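# Guide a ring along a buzz wire to its green end

## Task

Slide the ring along the wire until it hangs on the green section at the far end, without the ring, the gripper or anything else ever touching the thin part of the wire. Then open the gripper and pull away, so that the ring stays hanging on the green part without any help from the robot.

## Robot and tools

The robot is a single seven-joint arm with a two-finger parallel gripper. All poses are in the scene frame: the origin lies on the table top under the arm's base, +z is up, and +y is to the left when facing along +x. Positions are in metres; orientations are quaternions written w first (qw, qx, qy, qz). The base may sit slightly tilted on the table, and the reported hand position can be a little off, more so when the arm reaches far.

Gripper axes: the fingers point along the gripper's own +z and close along its y. The reported end_effector_position is the spot between the pads when closed, roughly 2 cm short of the fingertips; closing pushes the tips about 10 mm further out along +z. The opening value runs from -1 (closed) to +1 (fully open, 0.084 m). grip_measured reports the real finger opening on that same scale. To keep hold of something, keep sending an opening noticeably smaller than grip_measured; the bigger the gap, the firmer the squeeze (up to roughly 24 N per pad).

A row is always 8 plain numbers in this order: x, y, z, qw, qx, qy, qz, opening. x, y, z and the quaternion form an absolute target pose for the gripper in the scene frame, not an offset. There is only one arm, so each row describes only that arm.

Tools:
- execute_actions(actions): a list of actions run one after another. Each action is a table of 1 to 15 rows; each row lasts one control step of 1/30 s, and if fewer than 15 rows are given the final row is repeated to fill the 15 steps. Any target more than 0.6 m from where the gripper is when that action begins, measured along the gripper's current axes, gets the action rejected; if the first action fails this against the last reported state, or any action is malformed, nothing runs. Repeat the wanted quaternion in every row to hold an orientation rather than copying a possibly drifted reported one. An empty list simply returns the current state and images.
- move(target, speed, blocking): drives the gripper in a straight line toward one 8-number absolute pose. speed is in m/s, from 0.002 to 0.5 (default 0.25); rotation is capped at twice that value in rad/s. The path takes 0.5 to 10 s and halts at 10 s even if short. The opening is applied when the move starts. It does not avoid obstacles, and the real gripper may trail, wander off the line or overshoot the speed, especially near full stretch. With blocking=false you get a reply after 0.5 s while the arm keeps going; until a result shows it finished, use wait or stop before sending other motion. The result adds a move: line giving the ending (done means settled near the target; off_target, moving, held or fault otherwise), the distance left, and limits that acted: paced means the sent pose was clipped, held means a check stopped some steps (the arm may then jump faster than asked).
- wait(seconds): 0 to 10 s of letting the scene run with the last command held; returns early if a running move ends.
- stop(): brakes a running move; faster moves need more distance to stop. Finger motion continues.
- zoom_image(camera, region): enlarges a region [x0, y0, x1, y1] in pixels (origin top-left, at most 504 by 504) of the latest image from cam_high, cam_low or cam_wrist.
- show_instructions(): displays the scene's reference pages; no motion, no camera images.
- finished_scene(scene): ends the given scene (1 or 2) for good and reports success; only call it once the ring hangs on the green part and the gripper has let go and moved off.

Controller behaviour: each step, the commanded pose is limited to within 70 mm and 16 degrees of the measured pose, then solved by damped inverse kinematics, preferring position over orientation when both cannot be met. After an action ends the arm travels at most to the last clipped pose, so a distant target needs further commands. Hand target in a result is the pose currently being driven toward. A pose unreachable line means the clearance check (which treats any mount under the base as arm) altered or blocked the command. Joints turn at no more than 3.14 rad/s.

Results contain the gripper pose, linear and angular velocities, joint positions, joint torques (raw drive output, offset and noisy, nonzero in free air), grip_measured, and three images in the order cam_high, cam_low, cam_wrist, each 672x504. Calibration for each camera (intrinsics K, distortion, world-to-camera transform) is given; fixed cameras may be off by a couple of degrees and under a centimetre, and the wrist camera's pose comes from joint readings.

Cautions: the thin wire must never be touched by the ring or gripper, so move slowly and check clearance with zoomed images, especially around bends. Fast moves and targets placed beyond a contact hit harder. If contact torque hits a joint's load limit (46.5 N m for waist and shoulder, 27.9 for upper arm roll, elbow and forearm roll, 18.6 for the two wrist joints) the arm backs off and freezes for 10 s. Holding loads heats motors: MOTOR HOT appears from 65 °C and at 80 °C an OVER-TEMPERATURE FAULT brakes the arm. Loose objects may occasionally be nudged. Never let anything fall or be knocked off the table, avoid drops, slips and slams, and prefer smooth, economical motion.

Each tool is called as name(argument=value, ...) on one line, values as JSON.

Reference images:

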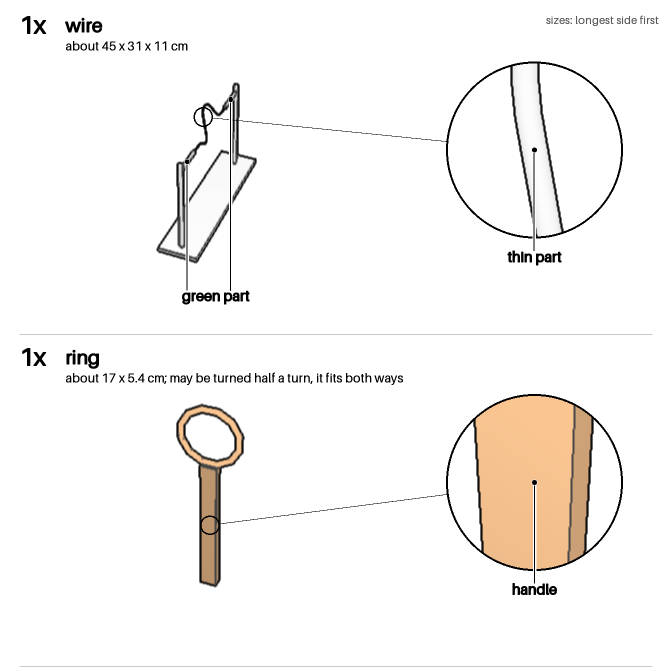

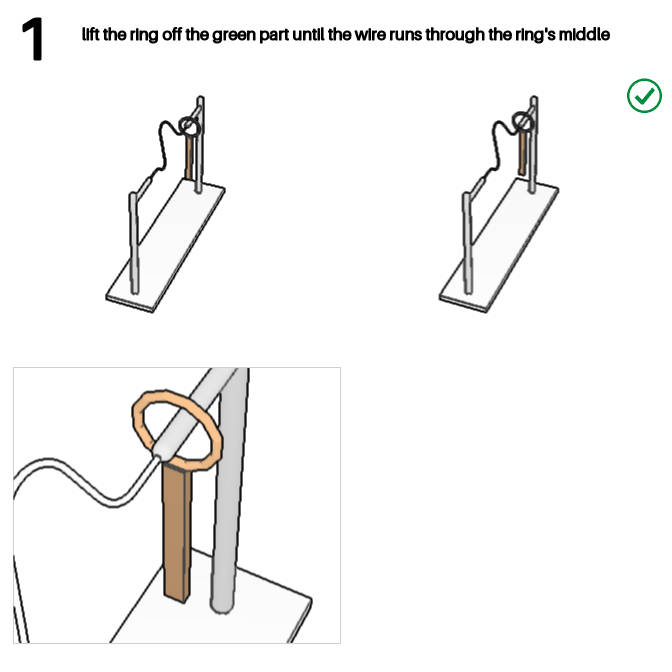

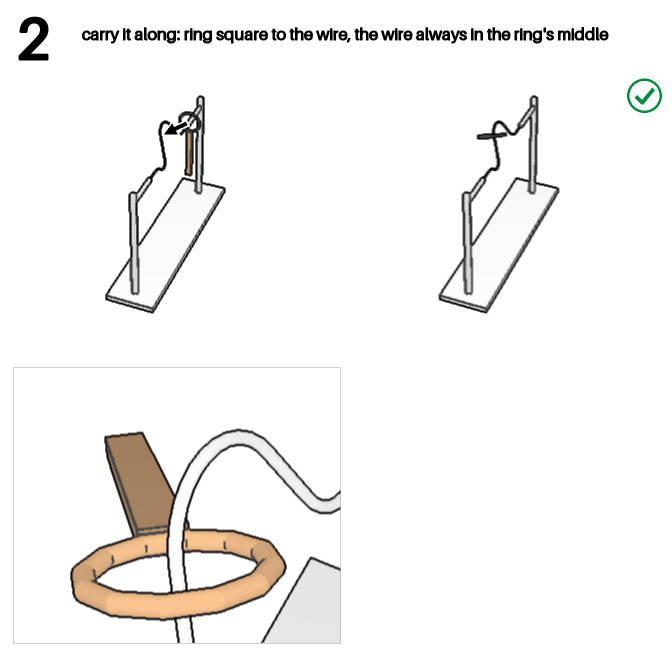

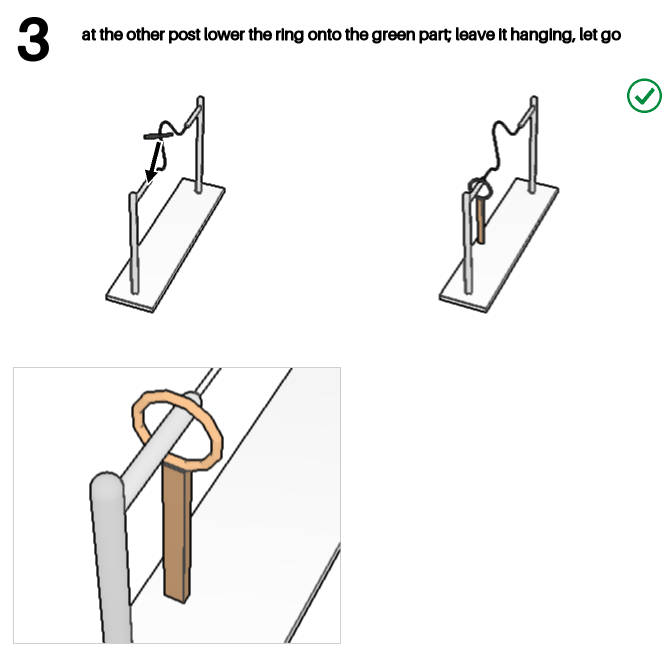

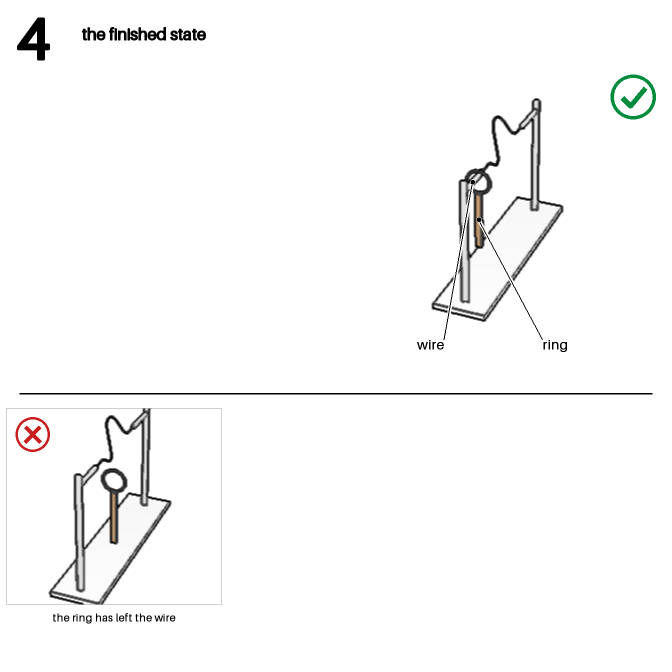

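## Session

execute_actions(actions=[])

Scene clock: 0.00 s.
end_effector_position=(+0.4362, +0.2188, +0.2714) grip_measured=+1.00 end_effector_quat_wxyz=(-0.383, +0.865, -0.139, -0.292) end_effector_velocity=(+0.000, +0.000, +0.001) end_effector_angular_velocity=(+0.001, -0.002, +0.001)
Joint positions: [ 0.195  0.423 -0.141  1.299  0.924  1.544 -0.006  0.084]
Joint velocities: [ 0.    -0.001  0.001  0.001  0.     0.    -0.     0.   ]
Joint torques (N m, as the arm reports them, + toward a larger angle): no reading
Motor temperatures (°C, as the motors report them): [39 33 44 35 39 38 36]
Hand target: +0.436, +0.219, +0.271; -0.383, +0.865, -0.139, -0.292

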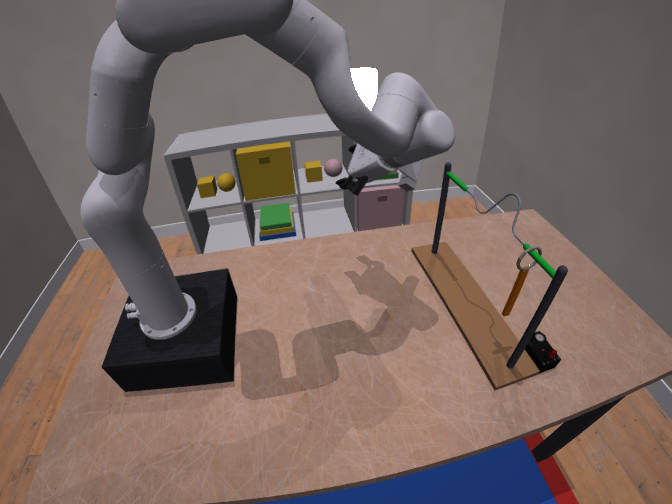

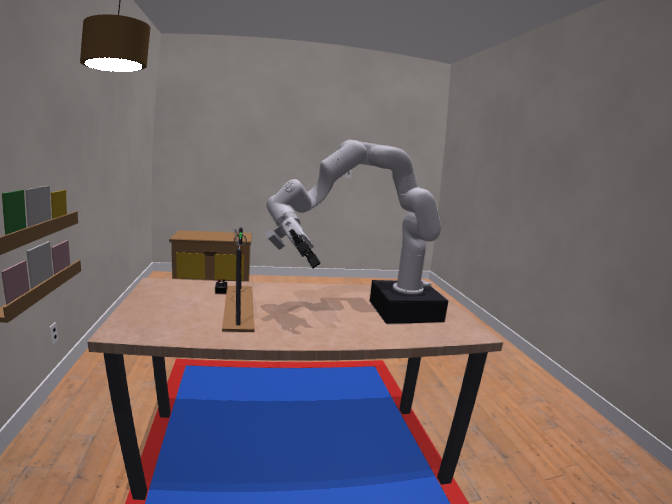

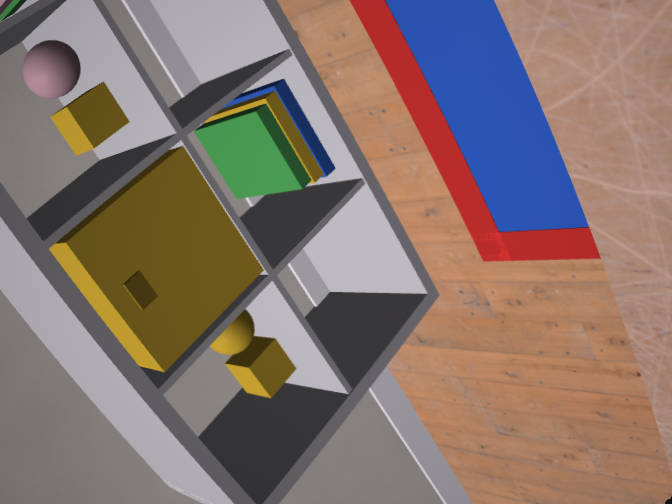

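zoom_image(camera="cam_high", region=[400, 150, 600, 400])

zoom_image(camera="cam_low", region=[190, 210, 290, 340])

Region (400, 150, 600, 400) of cam_high's 672x504 image, scaled by 2.016, with more detail than that image has; it fills the left 403 columns of this view, and the rest is white.

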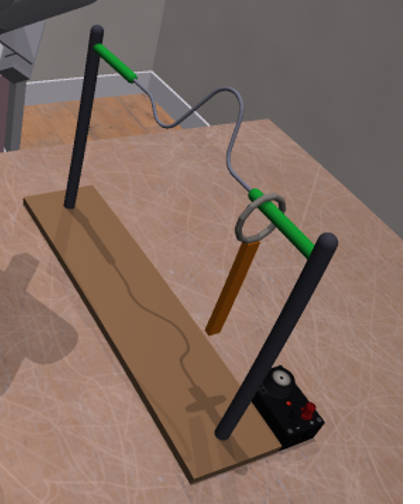

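Region (190, 210, 290, 340) of cam_low's 672x504 image, scaled by 3.877, with more detail than that image has; it fills the left 388 columns of this view, and the rest is white.

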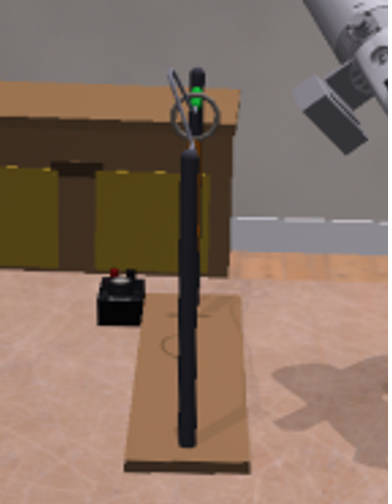

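move(target=[0.40,-0.10,0.21,0,0.7071,0,0.7071,1], speed=0.3)

Scene clock: 49.43 s.
end_effector_position=(+0.4008, -0.1008, +0.2097) grip_measured=+1.00 end_effector_quat_wxyz=(+0.000, +0.708, +0.001, +0.706) end_effector_velocity=(+0.000, -0.001, -0.000) end_effector_angular_velocity=(-0.001, -0.014, -0.001)
Joint positions: [-0.056  0.292 -0.458  0.189  2.629  1.686 -3.06   0.084]
Joint velocities: [-0.004  0.024  0.004  0.004  0.003  0.033 -0.002 -0.   ]
Joint torques (N m, as the arm reports them, + toward a larger angle): [ -0.67 -10.38  -1.87   5.87   1.54   2.48   0.68]
Motor temperatures (°C, as the motors report them): [39 35 44 40 39 38 36]
Hand target: +0.401, -0.101, +0.209; +0.000, +0.708, +0.001, +0.706
Off the commanded pose: 0.001 m, 0 deg.
move: done; limits=paced
camera_calibration (this result's frames):
cam_wrist: T_world_to_cam=[[-0.00116753, -0.999913, -0.0131513, -0.0673801], [-0.00109392, 0.0131526, -0.999913, 0.281372], [0.999999, -0.00115305, -0.00110918, -0.274883], [0, 0, 0, 1]] pos_world=[0.275112, -0.0713919, 0.280156]

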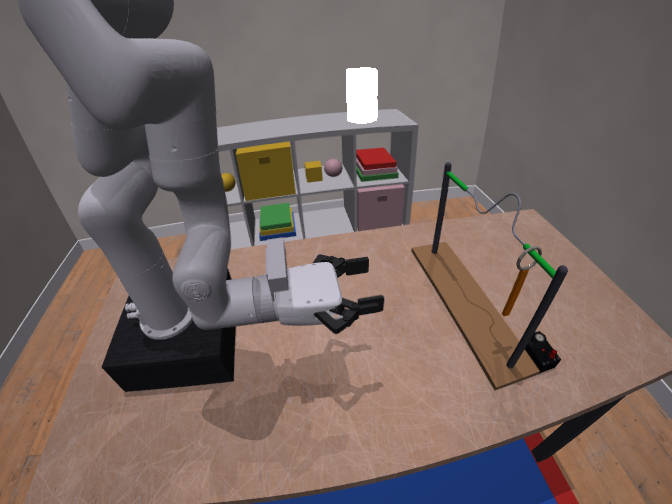

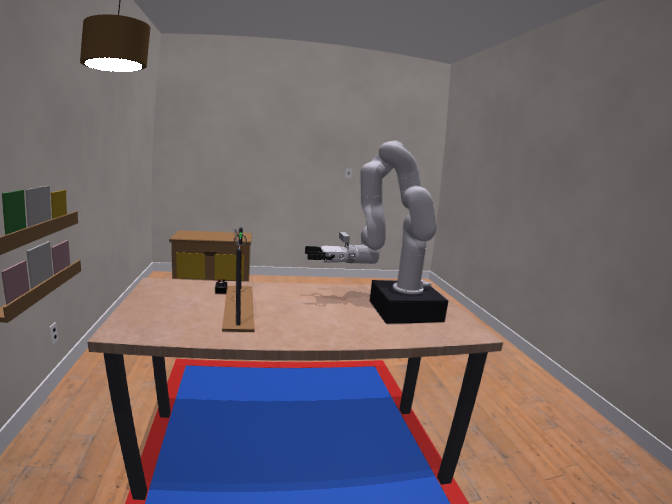

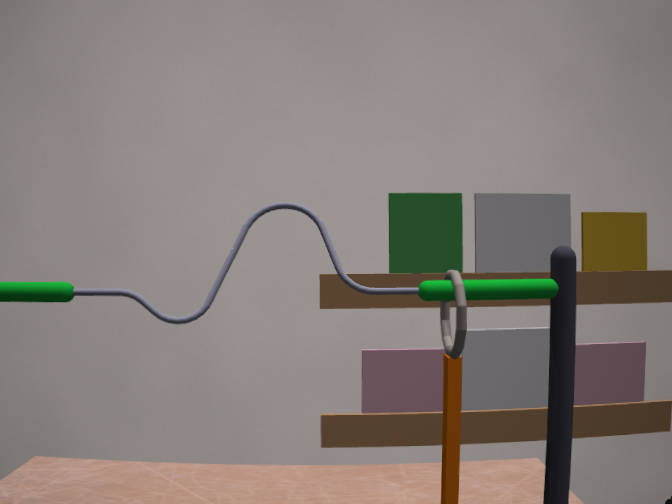

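move(target=[0.40,0.0,0.21,0,0.7071,0,0.7071,1], speed=0.3)

Scene clock: 56.87 s.
end_effector_position=(+0.3996, -0.0002, +0.2100) grip_measured=+1.00 end_effector_quat_wxyz=(-0.001, +0.707, -0.000, +0.707) end_effector_velocity=(+0.001, +0.002, -0.000) end_effector_angular_velocity=(-0.000, -0.001, -0.011)
Joint positions: [ 0.134  0.236 -0.105  0.099  3.159  1.698 -3.106  0.084]
Joint velocities: [ 0.009  0.002  0.022  0.002  0.041 -0.     0.     0.   ]
Joint torques (N m, as the arm reports them, + toward a larger angle): [-1.3  -9.96 -1.41  4.53  1.14  2.52  0.58]
Motor temperatures (°C, as the motors report them): [39 34 44 39 39 38 36]
Hand target: +0.400, +0.000, +0.210; -0.000, +0.707, -0.000, +0.707
Off the commanded pose: 0.000 m, 0 deg.
move: done
camera_calibration (this result's frames):
cam_wrist: T_world_to_cam=[[-0.00114033, -0.999889, -0.0148645, 0.03355], [0.00237115, 0.0148617, -0.999887, 0.278961], [0.999997, -0.00117545, 0.00235394, -0.274258], [0, 0, 0, 1]] pos_world=[0.273634, 0.0290781, 0.280074]

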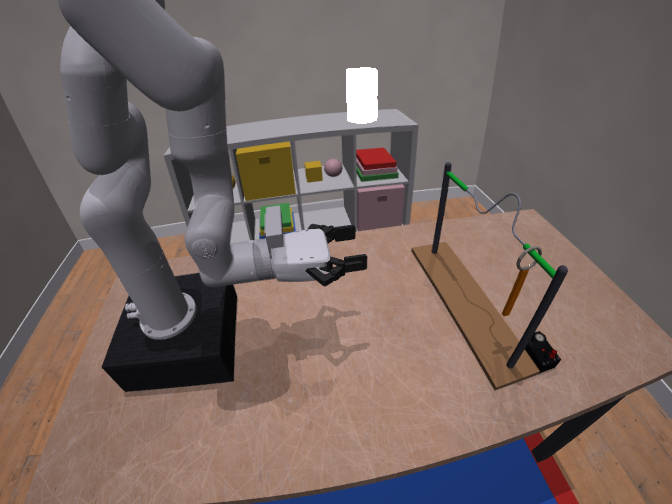

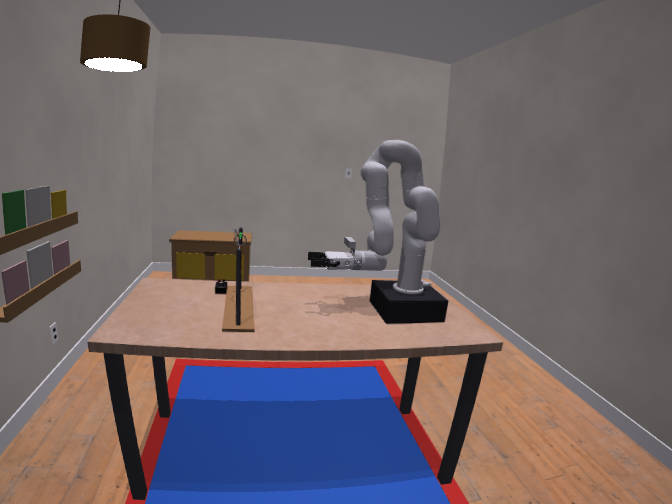

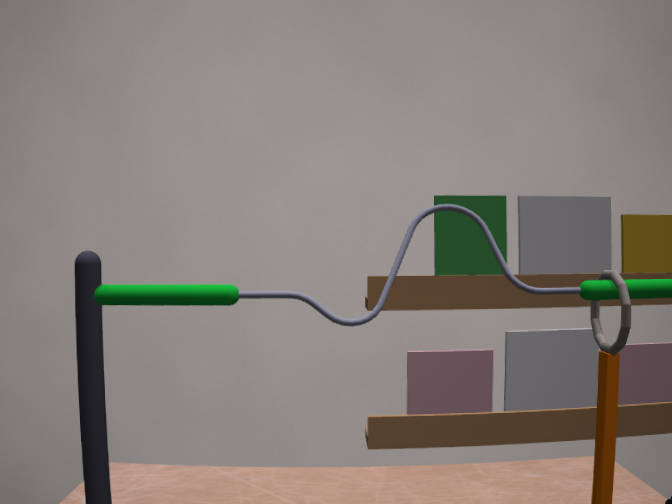

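zoom_image(camera="cam_wrist", region=[200, 170, 672, 380])

move(target=[0.40,0.0,0.31,0,0.7071,0,0.7071,1], speed=0.3)

zoom_image(camera="cam_wrist", region=[200, 294, 672, 504])

Region (200, 170, 672, 380) of cam_wrist's 672x504 image, scaled by 1.068, with more detail than that image has.

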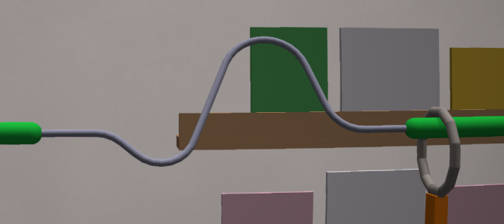

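Scene clock: 70.53 s.
end_effector_position=(+0.3996, -0.0000, +0.3098) grip_measured=+1.00 end_effector_quat_wxyz=(-0.000, +0.707, +0.000, +0.707) end_effector_velocity=(+0.000, +0.000, +0.001) end_effector_angular_velocity=(+0.000, +0.009, +0.002)
Joint positions: [ 0.104 -0.458 -0.128  0.045  3.114  1.062 -3.177  0.084]
Joint velocities: [-0.001 -0.014 -0.     0.004 -0.002 -0.026  0.     0.   ]
Joint torques (N m, as the arm reports them, + toward a larger angle): [-0.56 -3.41 -0.59 12.37  1.39  2.47  0.51]
Motor temperatures (°C, as the motors report them): [39 34 44 37 39 38 36]
Hand target: +0.400, -0.000, +0.310; -0.000, +0.707, +0.000, +0.707
Off the commanded pose: 0.000 m, 0 deg.
move: done
camera_calibration (this result's frames):
cam_wrist: T_world_to_cam=[[-0.00161322, -0.9999, -0.0140436, 0.0351332], [0.00270966, 0.0140392, -0.999898, 0.378681], [0.999995, -0.00165111, 0.00268674, -0.274622], [0, 0, 0, 1]] pos_world=[0.273651, 0.0293599, 0.379873]

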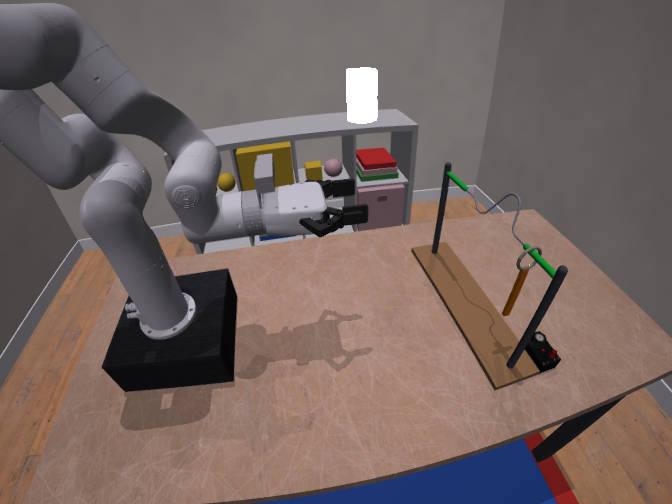

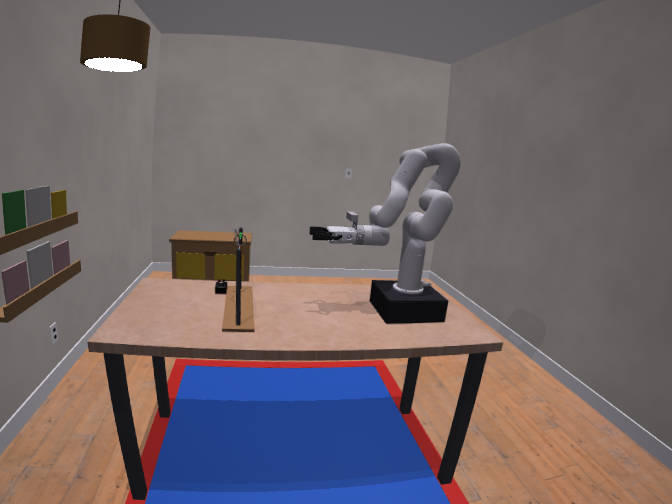

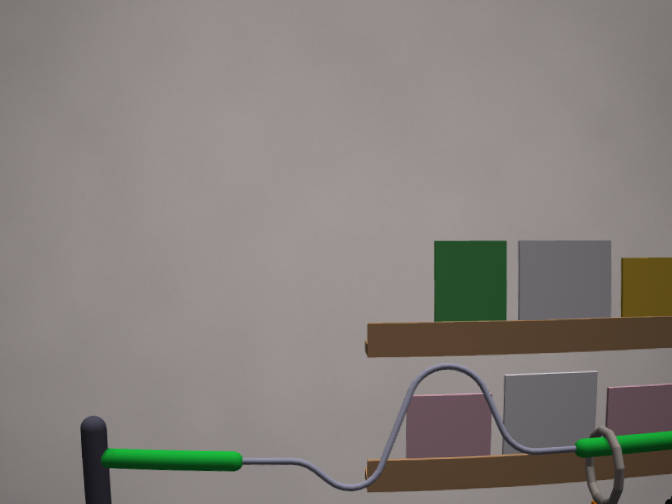

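Region (200, 294, 672, 504) of cam_wrist's 672x504 image, scaled by 1.068, with more detail than that image has.

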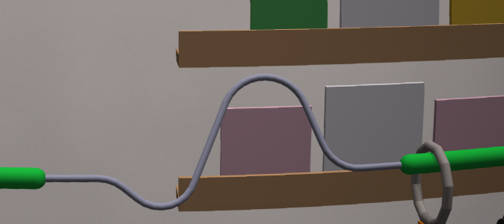

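move(target=[0.56,-0.141,0.118,0,0.7071,0,0.7071,1], speed=0.3)

Scene clock: 84.10 s.
end_effector_position=(+0.5609, -0.1405, +0.1186) grip_measured=+1.00 end_effector_quat_wxyz=(+0.000, +0.707, -0.000, +0.707) end_effector_velocity=(+0.001, -0.001, -0.002) end_effector_angular_velocity=(+0.000, +0.000, +0.000)
Joint positions: [-0.098  0.822 -0.257  0.829  2.856  1.593 -2.947  0.084]
Joint velocities: [-0.001  0.008  0.001  0.009  0.001 -0.     0.001 -0.   ]
Joint torques (N m, as the arm reports them, + toward a larger angle): [ -1.64 -20.21  -3.35   6.92   1.34   2.17   0.54]
Motor temperatures (°C, as the motors report them): [39 34 44 38 39 38 36]
Hand target: +0.561, -0.141, +0.118; +0.000, +0.707, -0.000, +0.707
Off the commanded pose: 0.001 m, 0 deg.
move: done; limits=paced
camera_calibration (this result's frames):
cam_wrist: T_world_to_cam=[[-0.0022343, -0.999902, -0.0138084, -0.107408], [0.00287521, 0.0138019, -0.999901, 0.188836], [0.999993, -0.00227377, 0.00284409, -0.435731], [0, 0, 0, 1]] pos_world=[0.434945, -0.110995, 0.188574]

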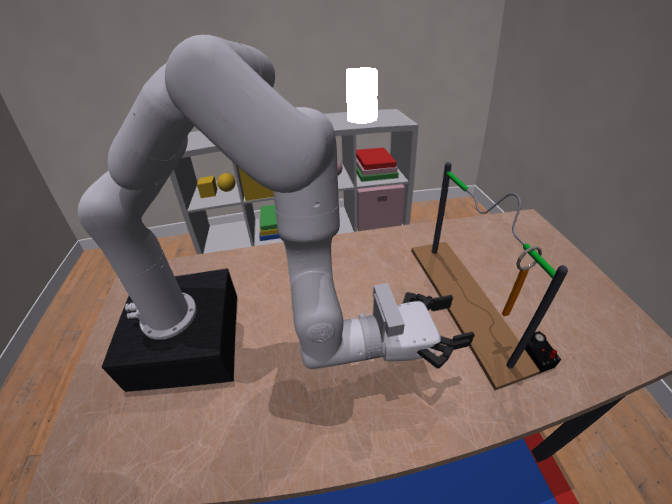

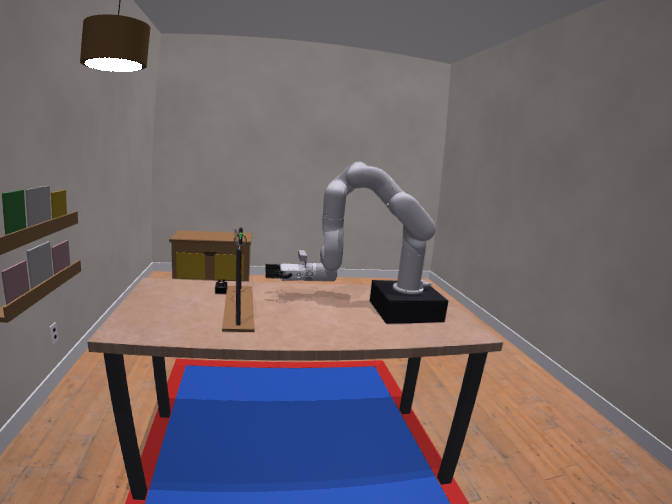

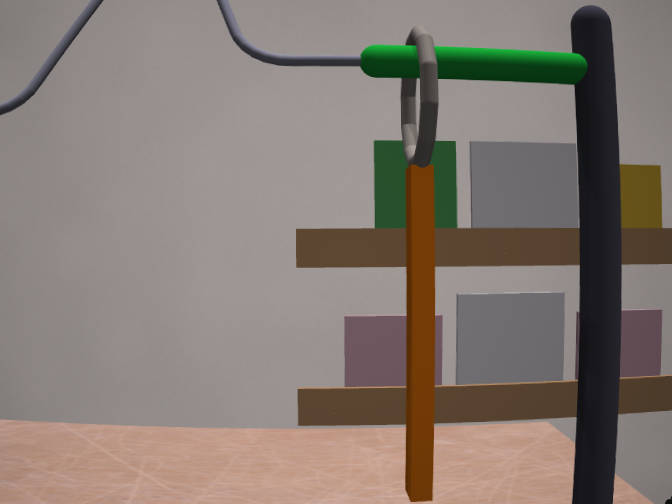

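move(target=[0.62,-0.141,0.118,0,0.7071,0,0.7071,-0.1], speed=0.15)

move(target=[0.678,-0.141,0.118,0,0.7071,0,0.7071,-0.1], speed=0.08)

zoom_image(camera="cam_high", region=[420, 200, 620, 400])

Scene clock: 89.77 s.
end_effector_position=(+0.6196, -0.1408, +0.1181) grip_measured=-0.11 end_effector_quat_wxyz=(+0.000, +0.707, -0.000, +0.707) end_effector_velocity=(+0.003, +0.001, +0.001) end_effector_angular_velocity=(-0.001, -0.002, +0.003)
Joint positions: [-0.082  0.881 -0.233  1.027  2.897  1.451 -2.921  0.039]
Joint velocities: [ 0.001  0.003  0.     0.011 -0.001 -0.005  0.001 -0.   ]
Joint torques (N m, as the arm reports them, + toward a larger angle): [ -0.6  -22.56  -3.44   8.64   1.21   2.51   0.43]
Motor temperatures (°C, as the motors report them): [39 34 44 38 39 38 36]
Hand target: +0.620, -0.141, +0.118; -0.000, +0.707, -0.000, +0.707
Off the commanded pose: 0.000 m, 0 deg.
move: done
camera_calibration (this result's frames):
cam_wrist: T_world_to_cam=[[-0.00209524, -0.999895, -0.0143567, -0.1077], [0.00219663, 0.0143521, -0.999895, 0.188687], [0.999995, -0.00212656, 0.00216633, -0.494353], [0, 0, 0, 1]] pos_world=[0.493711, -0.111448, 0.188192]

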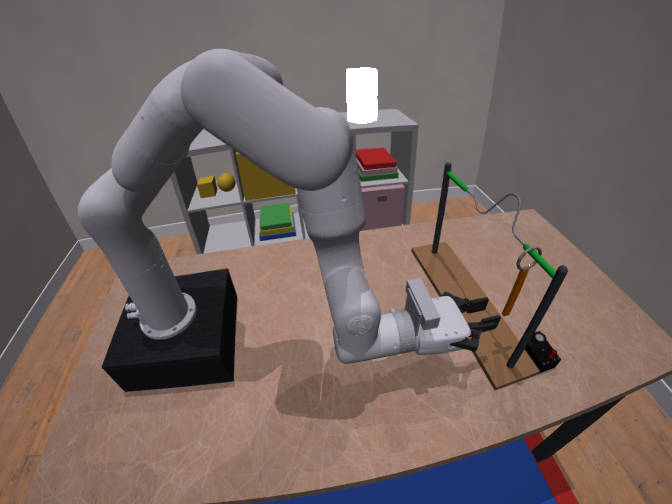

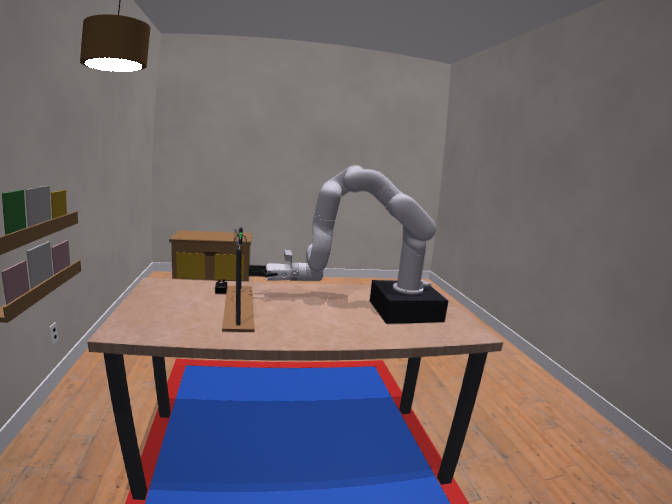

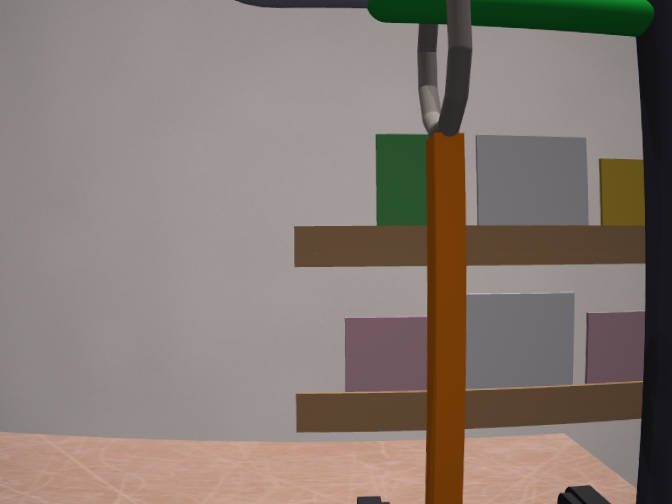

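Scene clock: 90.93 s.
end_effector_position=(+0.6777, -0.1409, +0.1181) grip_measured=-0.11 end_effector_quat_wxyz=(+0.000, +0.707, -0.000, +0.707) end_effector_velocity=(+0.003, -0.002, +0.002) end_effector_angular_velocity=(-0.003, -0.003, -0.002)
Joint positions: [-0.072  0.961 -0.216  1.248  2.925  1.309 -2.898  0.039]
Joint velocities: [ 0.001  0.003 -0.002  0.011  0.003 -0.005  0.     0.   ]
Joint torques (N m, as the arm reports them, + toward a larger angle): [ -0.91 -25.03  -3.64  10.57   1.35   2.45   0.43]
Motor temperatures (°C, as the motors report them): [39 34 44 38 39 38 36]
Hand target: +0.678, -0.141, +0.118; -0.000, +0.707, -0.000, +0.707
Off the commanded pose: 0.000 m, 0 deg.
move: done
camera_calibration (this result's frames):
cam_wrist: T_world_to_cam=[[-0.0020489, -0.999895, -0.0143141, -0.10764], [0.0022608, 0.0143095, -0.999895, 0.188514], [0.999995, -0.00208105, 0.00223125, -0.552405], [0, 0, 0, 1]] pos_world=[0.551756, -0.111476, 0.188186]

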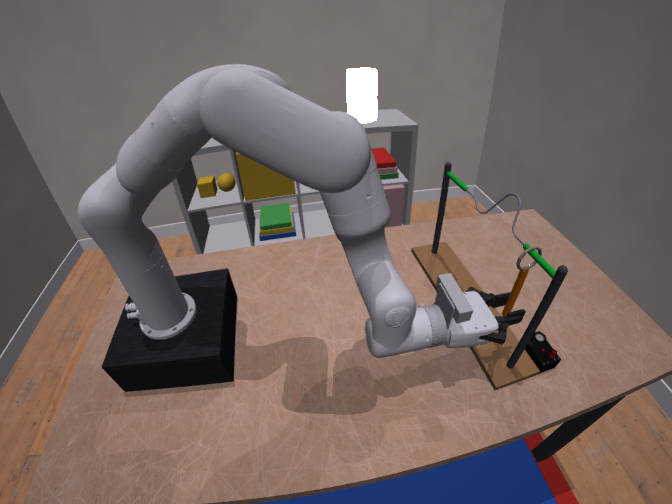

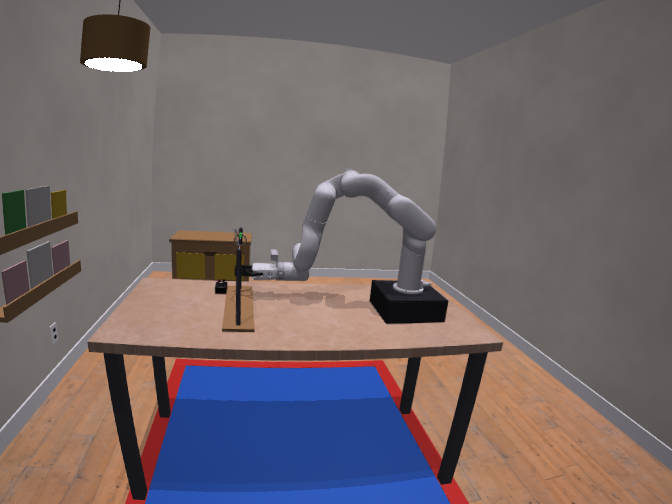

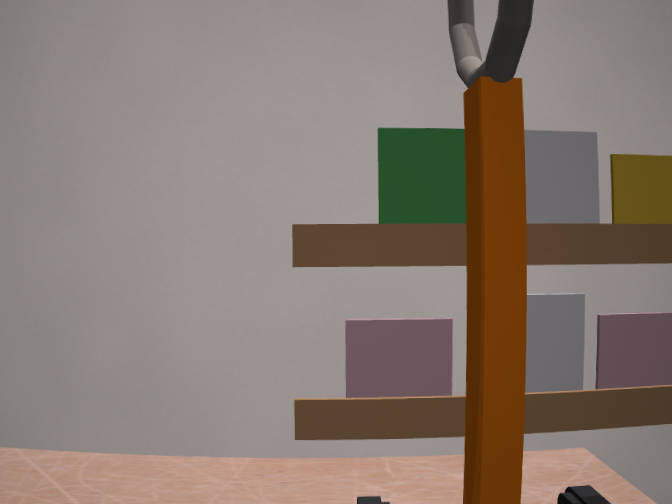

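Region (420, 200, 620, 400) of cam_high's 672x504 image, scaled by 2.520, with more detail than that image has.

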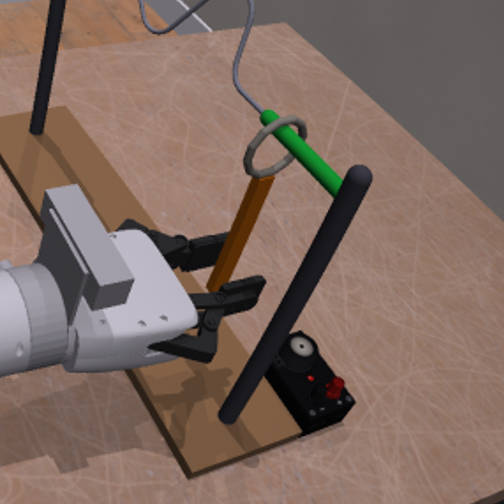

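move(target=[0.682,-0.141,0.122,0,0.7071,0,0.7071,-0.6], speed=0.05)

move(target=[0.682,-0.141,0.122,0,0.7071,0,0.7071,-0.9], speed=0.05)

zoom_image(camera="cam_high", region=[420, 200, 620, 400])

Scene clock: 96.03 s.
end_effector_position=(+0.6819, -0.1410, +0.1219) grip_measured=-0.62 end_effector_quat_wxyz=(-0.000, +0.707, -0.000, +0.707) end_effector_velocity=(-0.000, -0.001, -0.001) end_effector_angular_velocity=(+0.000, +0.004, -0.002)
Joint positions: [-0.071  0.958 -0.216  1.259  2.925  1.294 -2.895  0.017]
Joint velocities: [-0.     0.    -0.001  0.001  0.    -0.005  0.001 -0.   ]
Joint torques (N m, as the arm reports them, + toward a larger angle): [ -0.5  -25.33  -3.81  10.65   1.39   2.25   0.61]
Motor temperatures (°C, as the motors report them): [39 35 44 38 39 38 36]
Hand target: +0.682, -0.141, +0.122; -0.000, +0.707, -0.000, +0.707
Off the commanded pose: 0.000 m, 0 deg.
move: done
camera_calibration (this result's frames):
cam_wrist: T_world_to_cam=[[-0.00177714, -0.999899, -0.0140982, -0.107887], [0.00256828, 0.0140936, -0.999897, 0.192126], [0.999995, -0.00181316, 0.00254297, -0.556653], [0, 0, 0, 1]] pos_world=[0.555965, -0.111594, 0.192]

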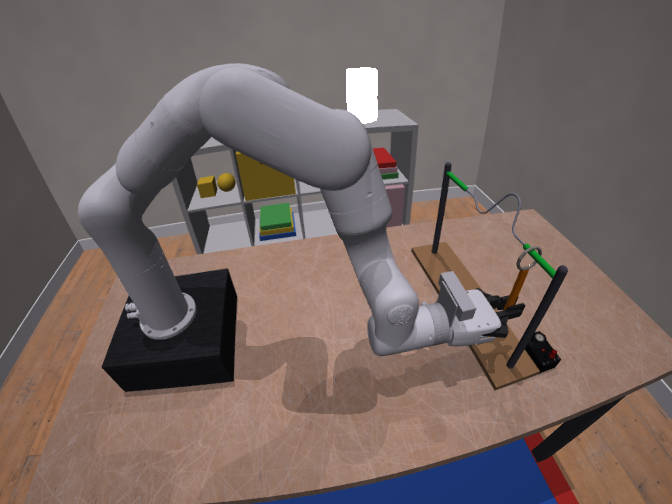

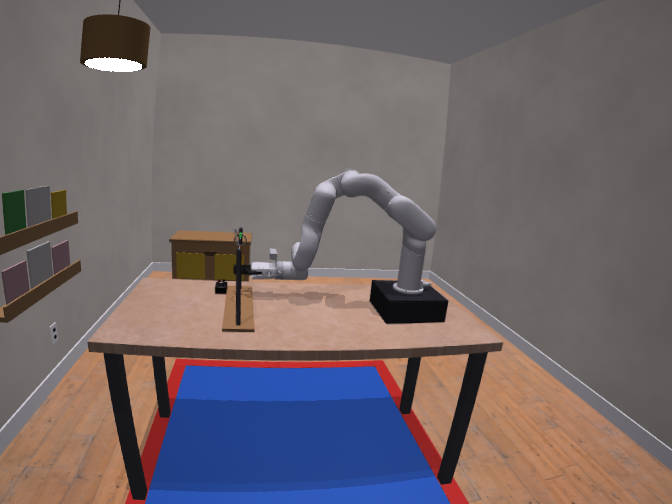

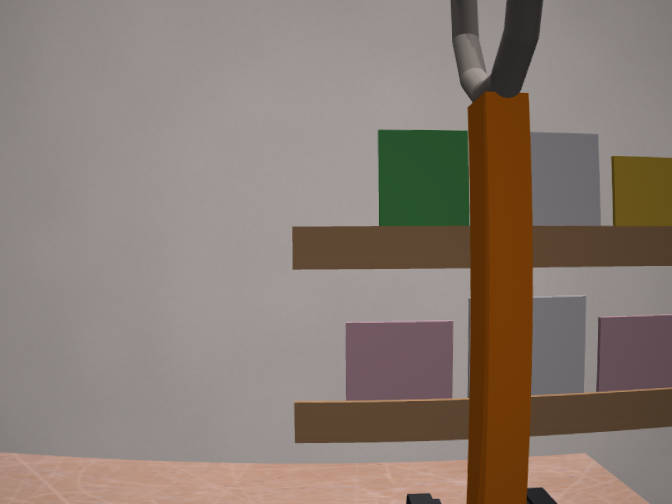

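Scene clock: 96.73 s.
end_effector_position=(+0.6820, -0.1410, +0.1219) grip_measured=-0.82 end_effector_quat_wxyz=(-0.000, +0.707, -0.000, +0.707) end_effector_velocity=(-0.000, +0.000, -0.000) end_effector_angular_velocity=(+0.001, +0.001, +0.001)
Joint positions: [-0.071  0.958 -0.216  1.259  2.925  1.293 -2.895  0.008]
Joint velocities: [-0.     0.     0.001 -0.001 -0.001 -0.     0.    -0.   ]
Joint torques (N m, as the arm reports them, + toward a larger angle): [ -0.95 -24.9   -3.83  10.62   1.44   2.34   0.52]
Motor temperatures (°C, as the motors report them): [39 35 44 38 39 38 36]
Hand target: +0.682, -0.141, +0.122; -0.000, +0.707, -0.000, +0.707
Off the commanded pose: 0.000 m, 0 deg.
move: done
camera_calibration (this result's frames):
cam_wrist: T_world_to_cam=[[-0.00179541, -0.999899, -0.0140981, -0.107898], [0.00239344, 0.0140937, -0.999898, 0.192247], [0.999996, -0.00182897, 0.0023679, -0.556711], [0, 0, 0, 1]] pos_world=[0.556054, -0.111615, 0.192024]

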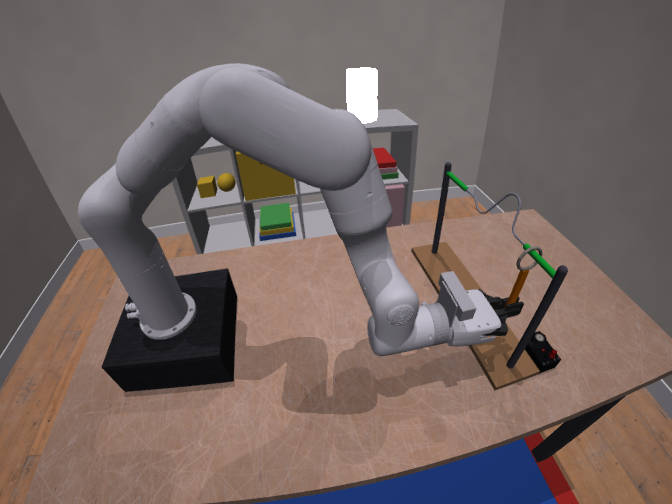

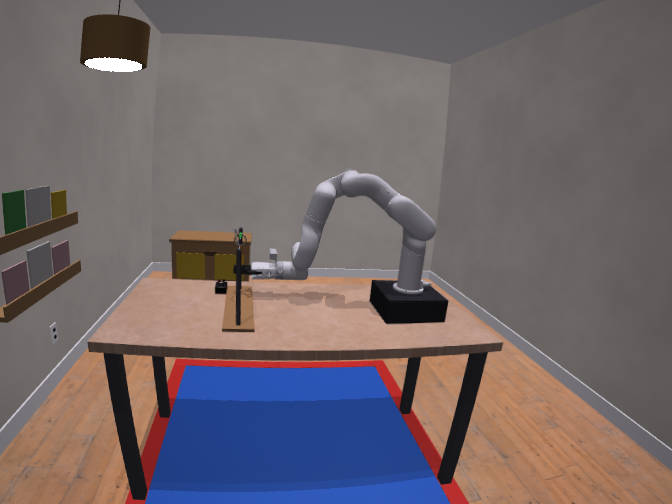

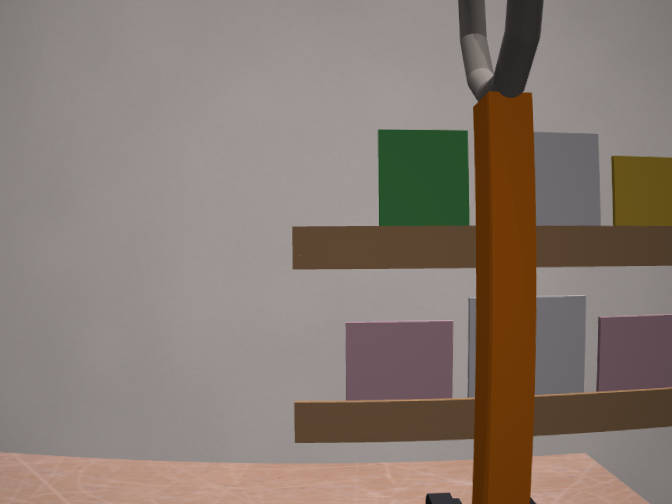

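Region (420, 200, 620, 400) of cam_high's 672x504 image, scaled by 2.520, with more detail than that image has.

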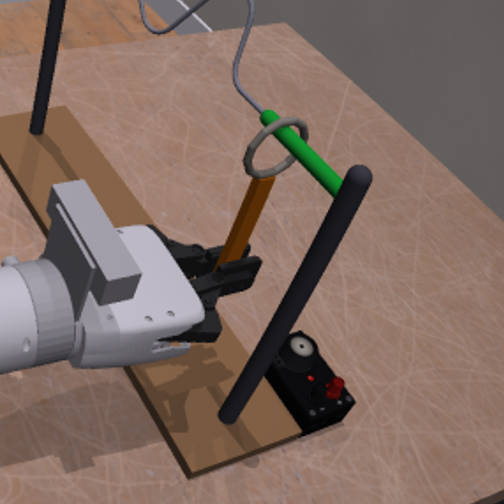

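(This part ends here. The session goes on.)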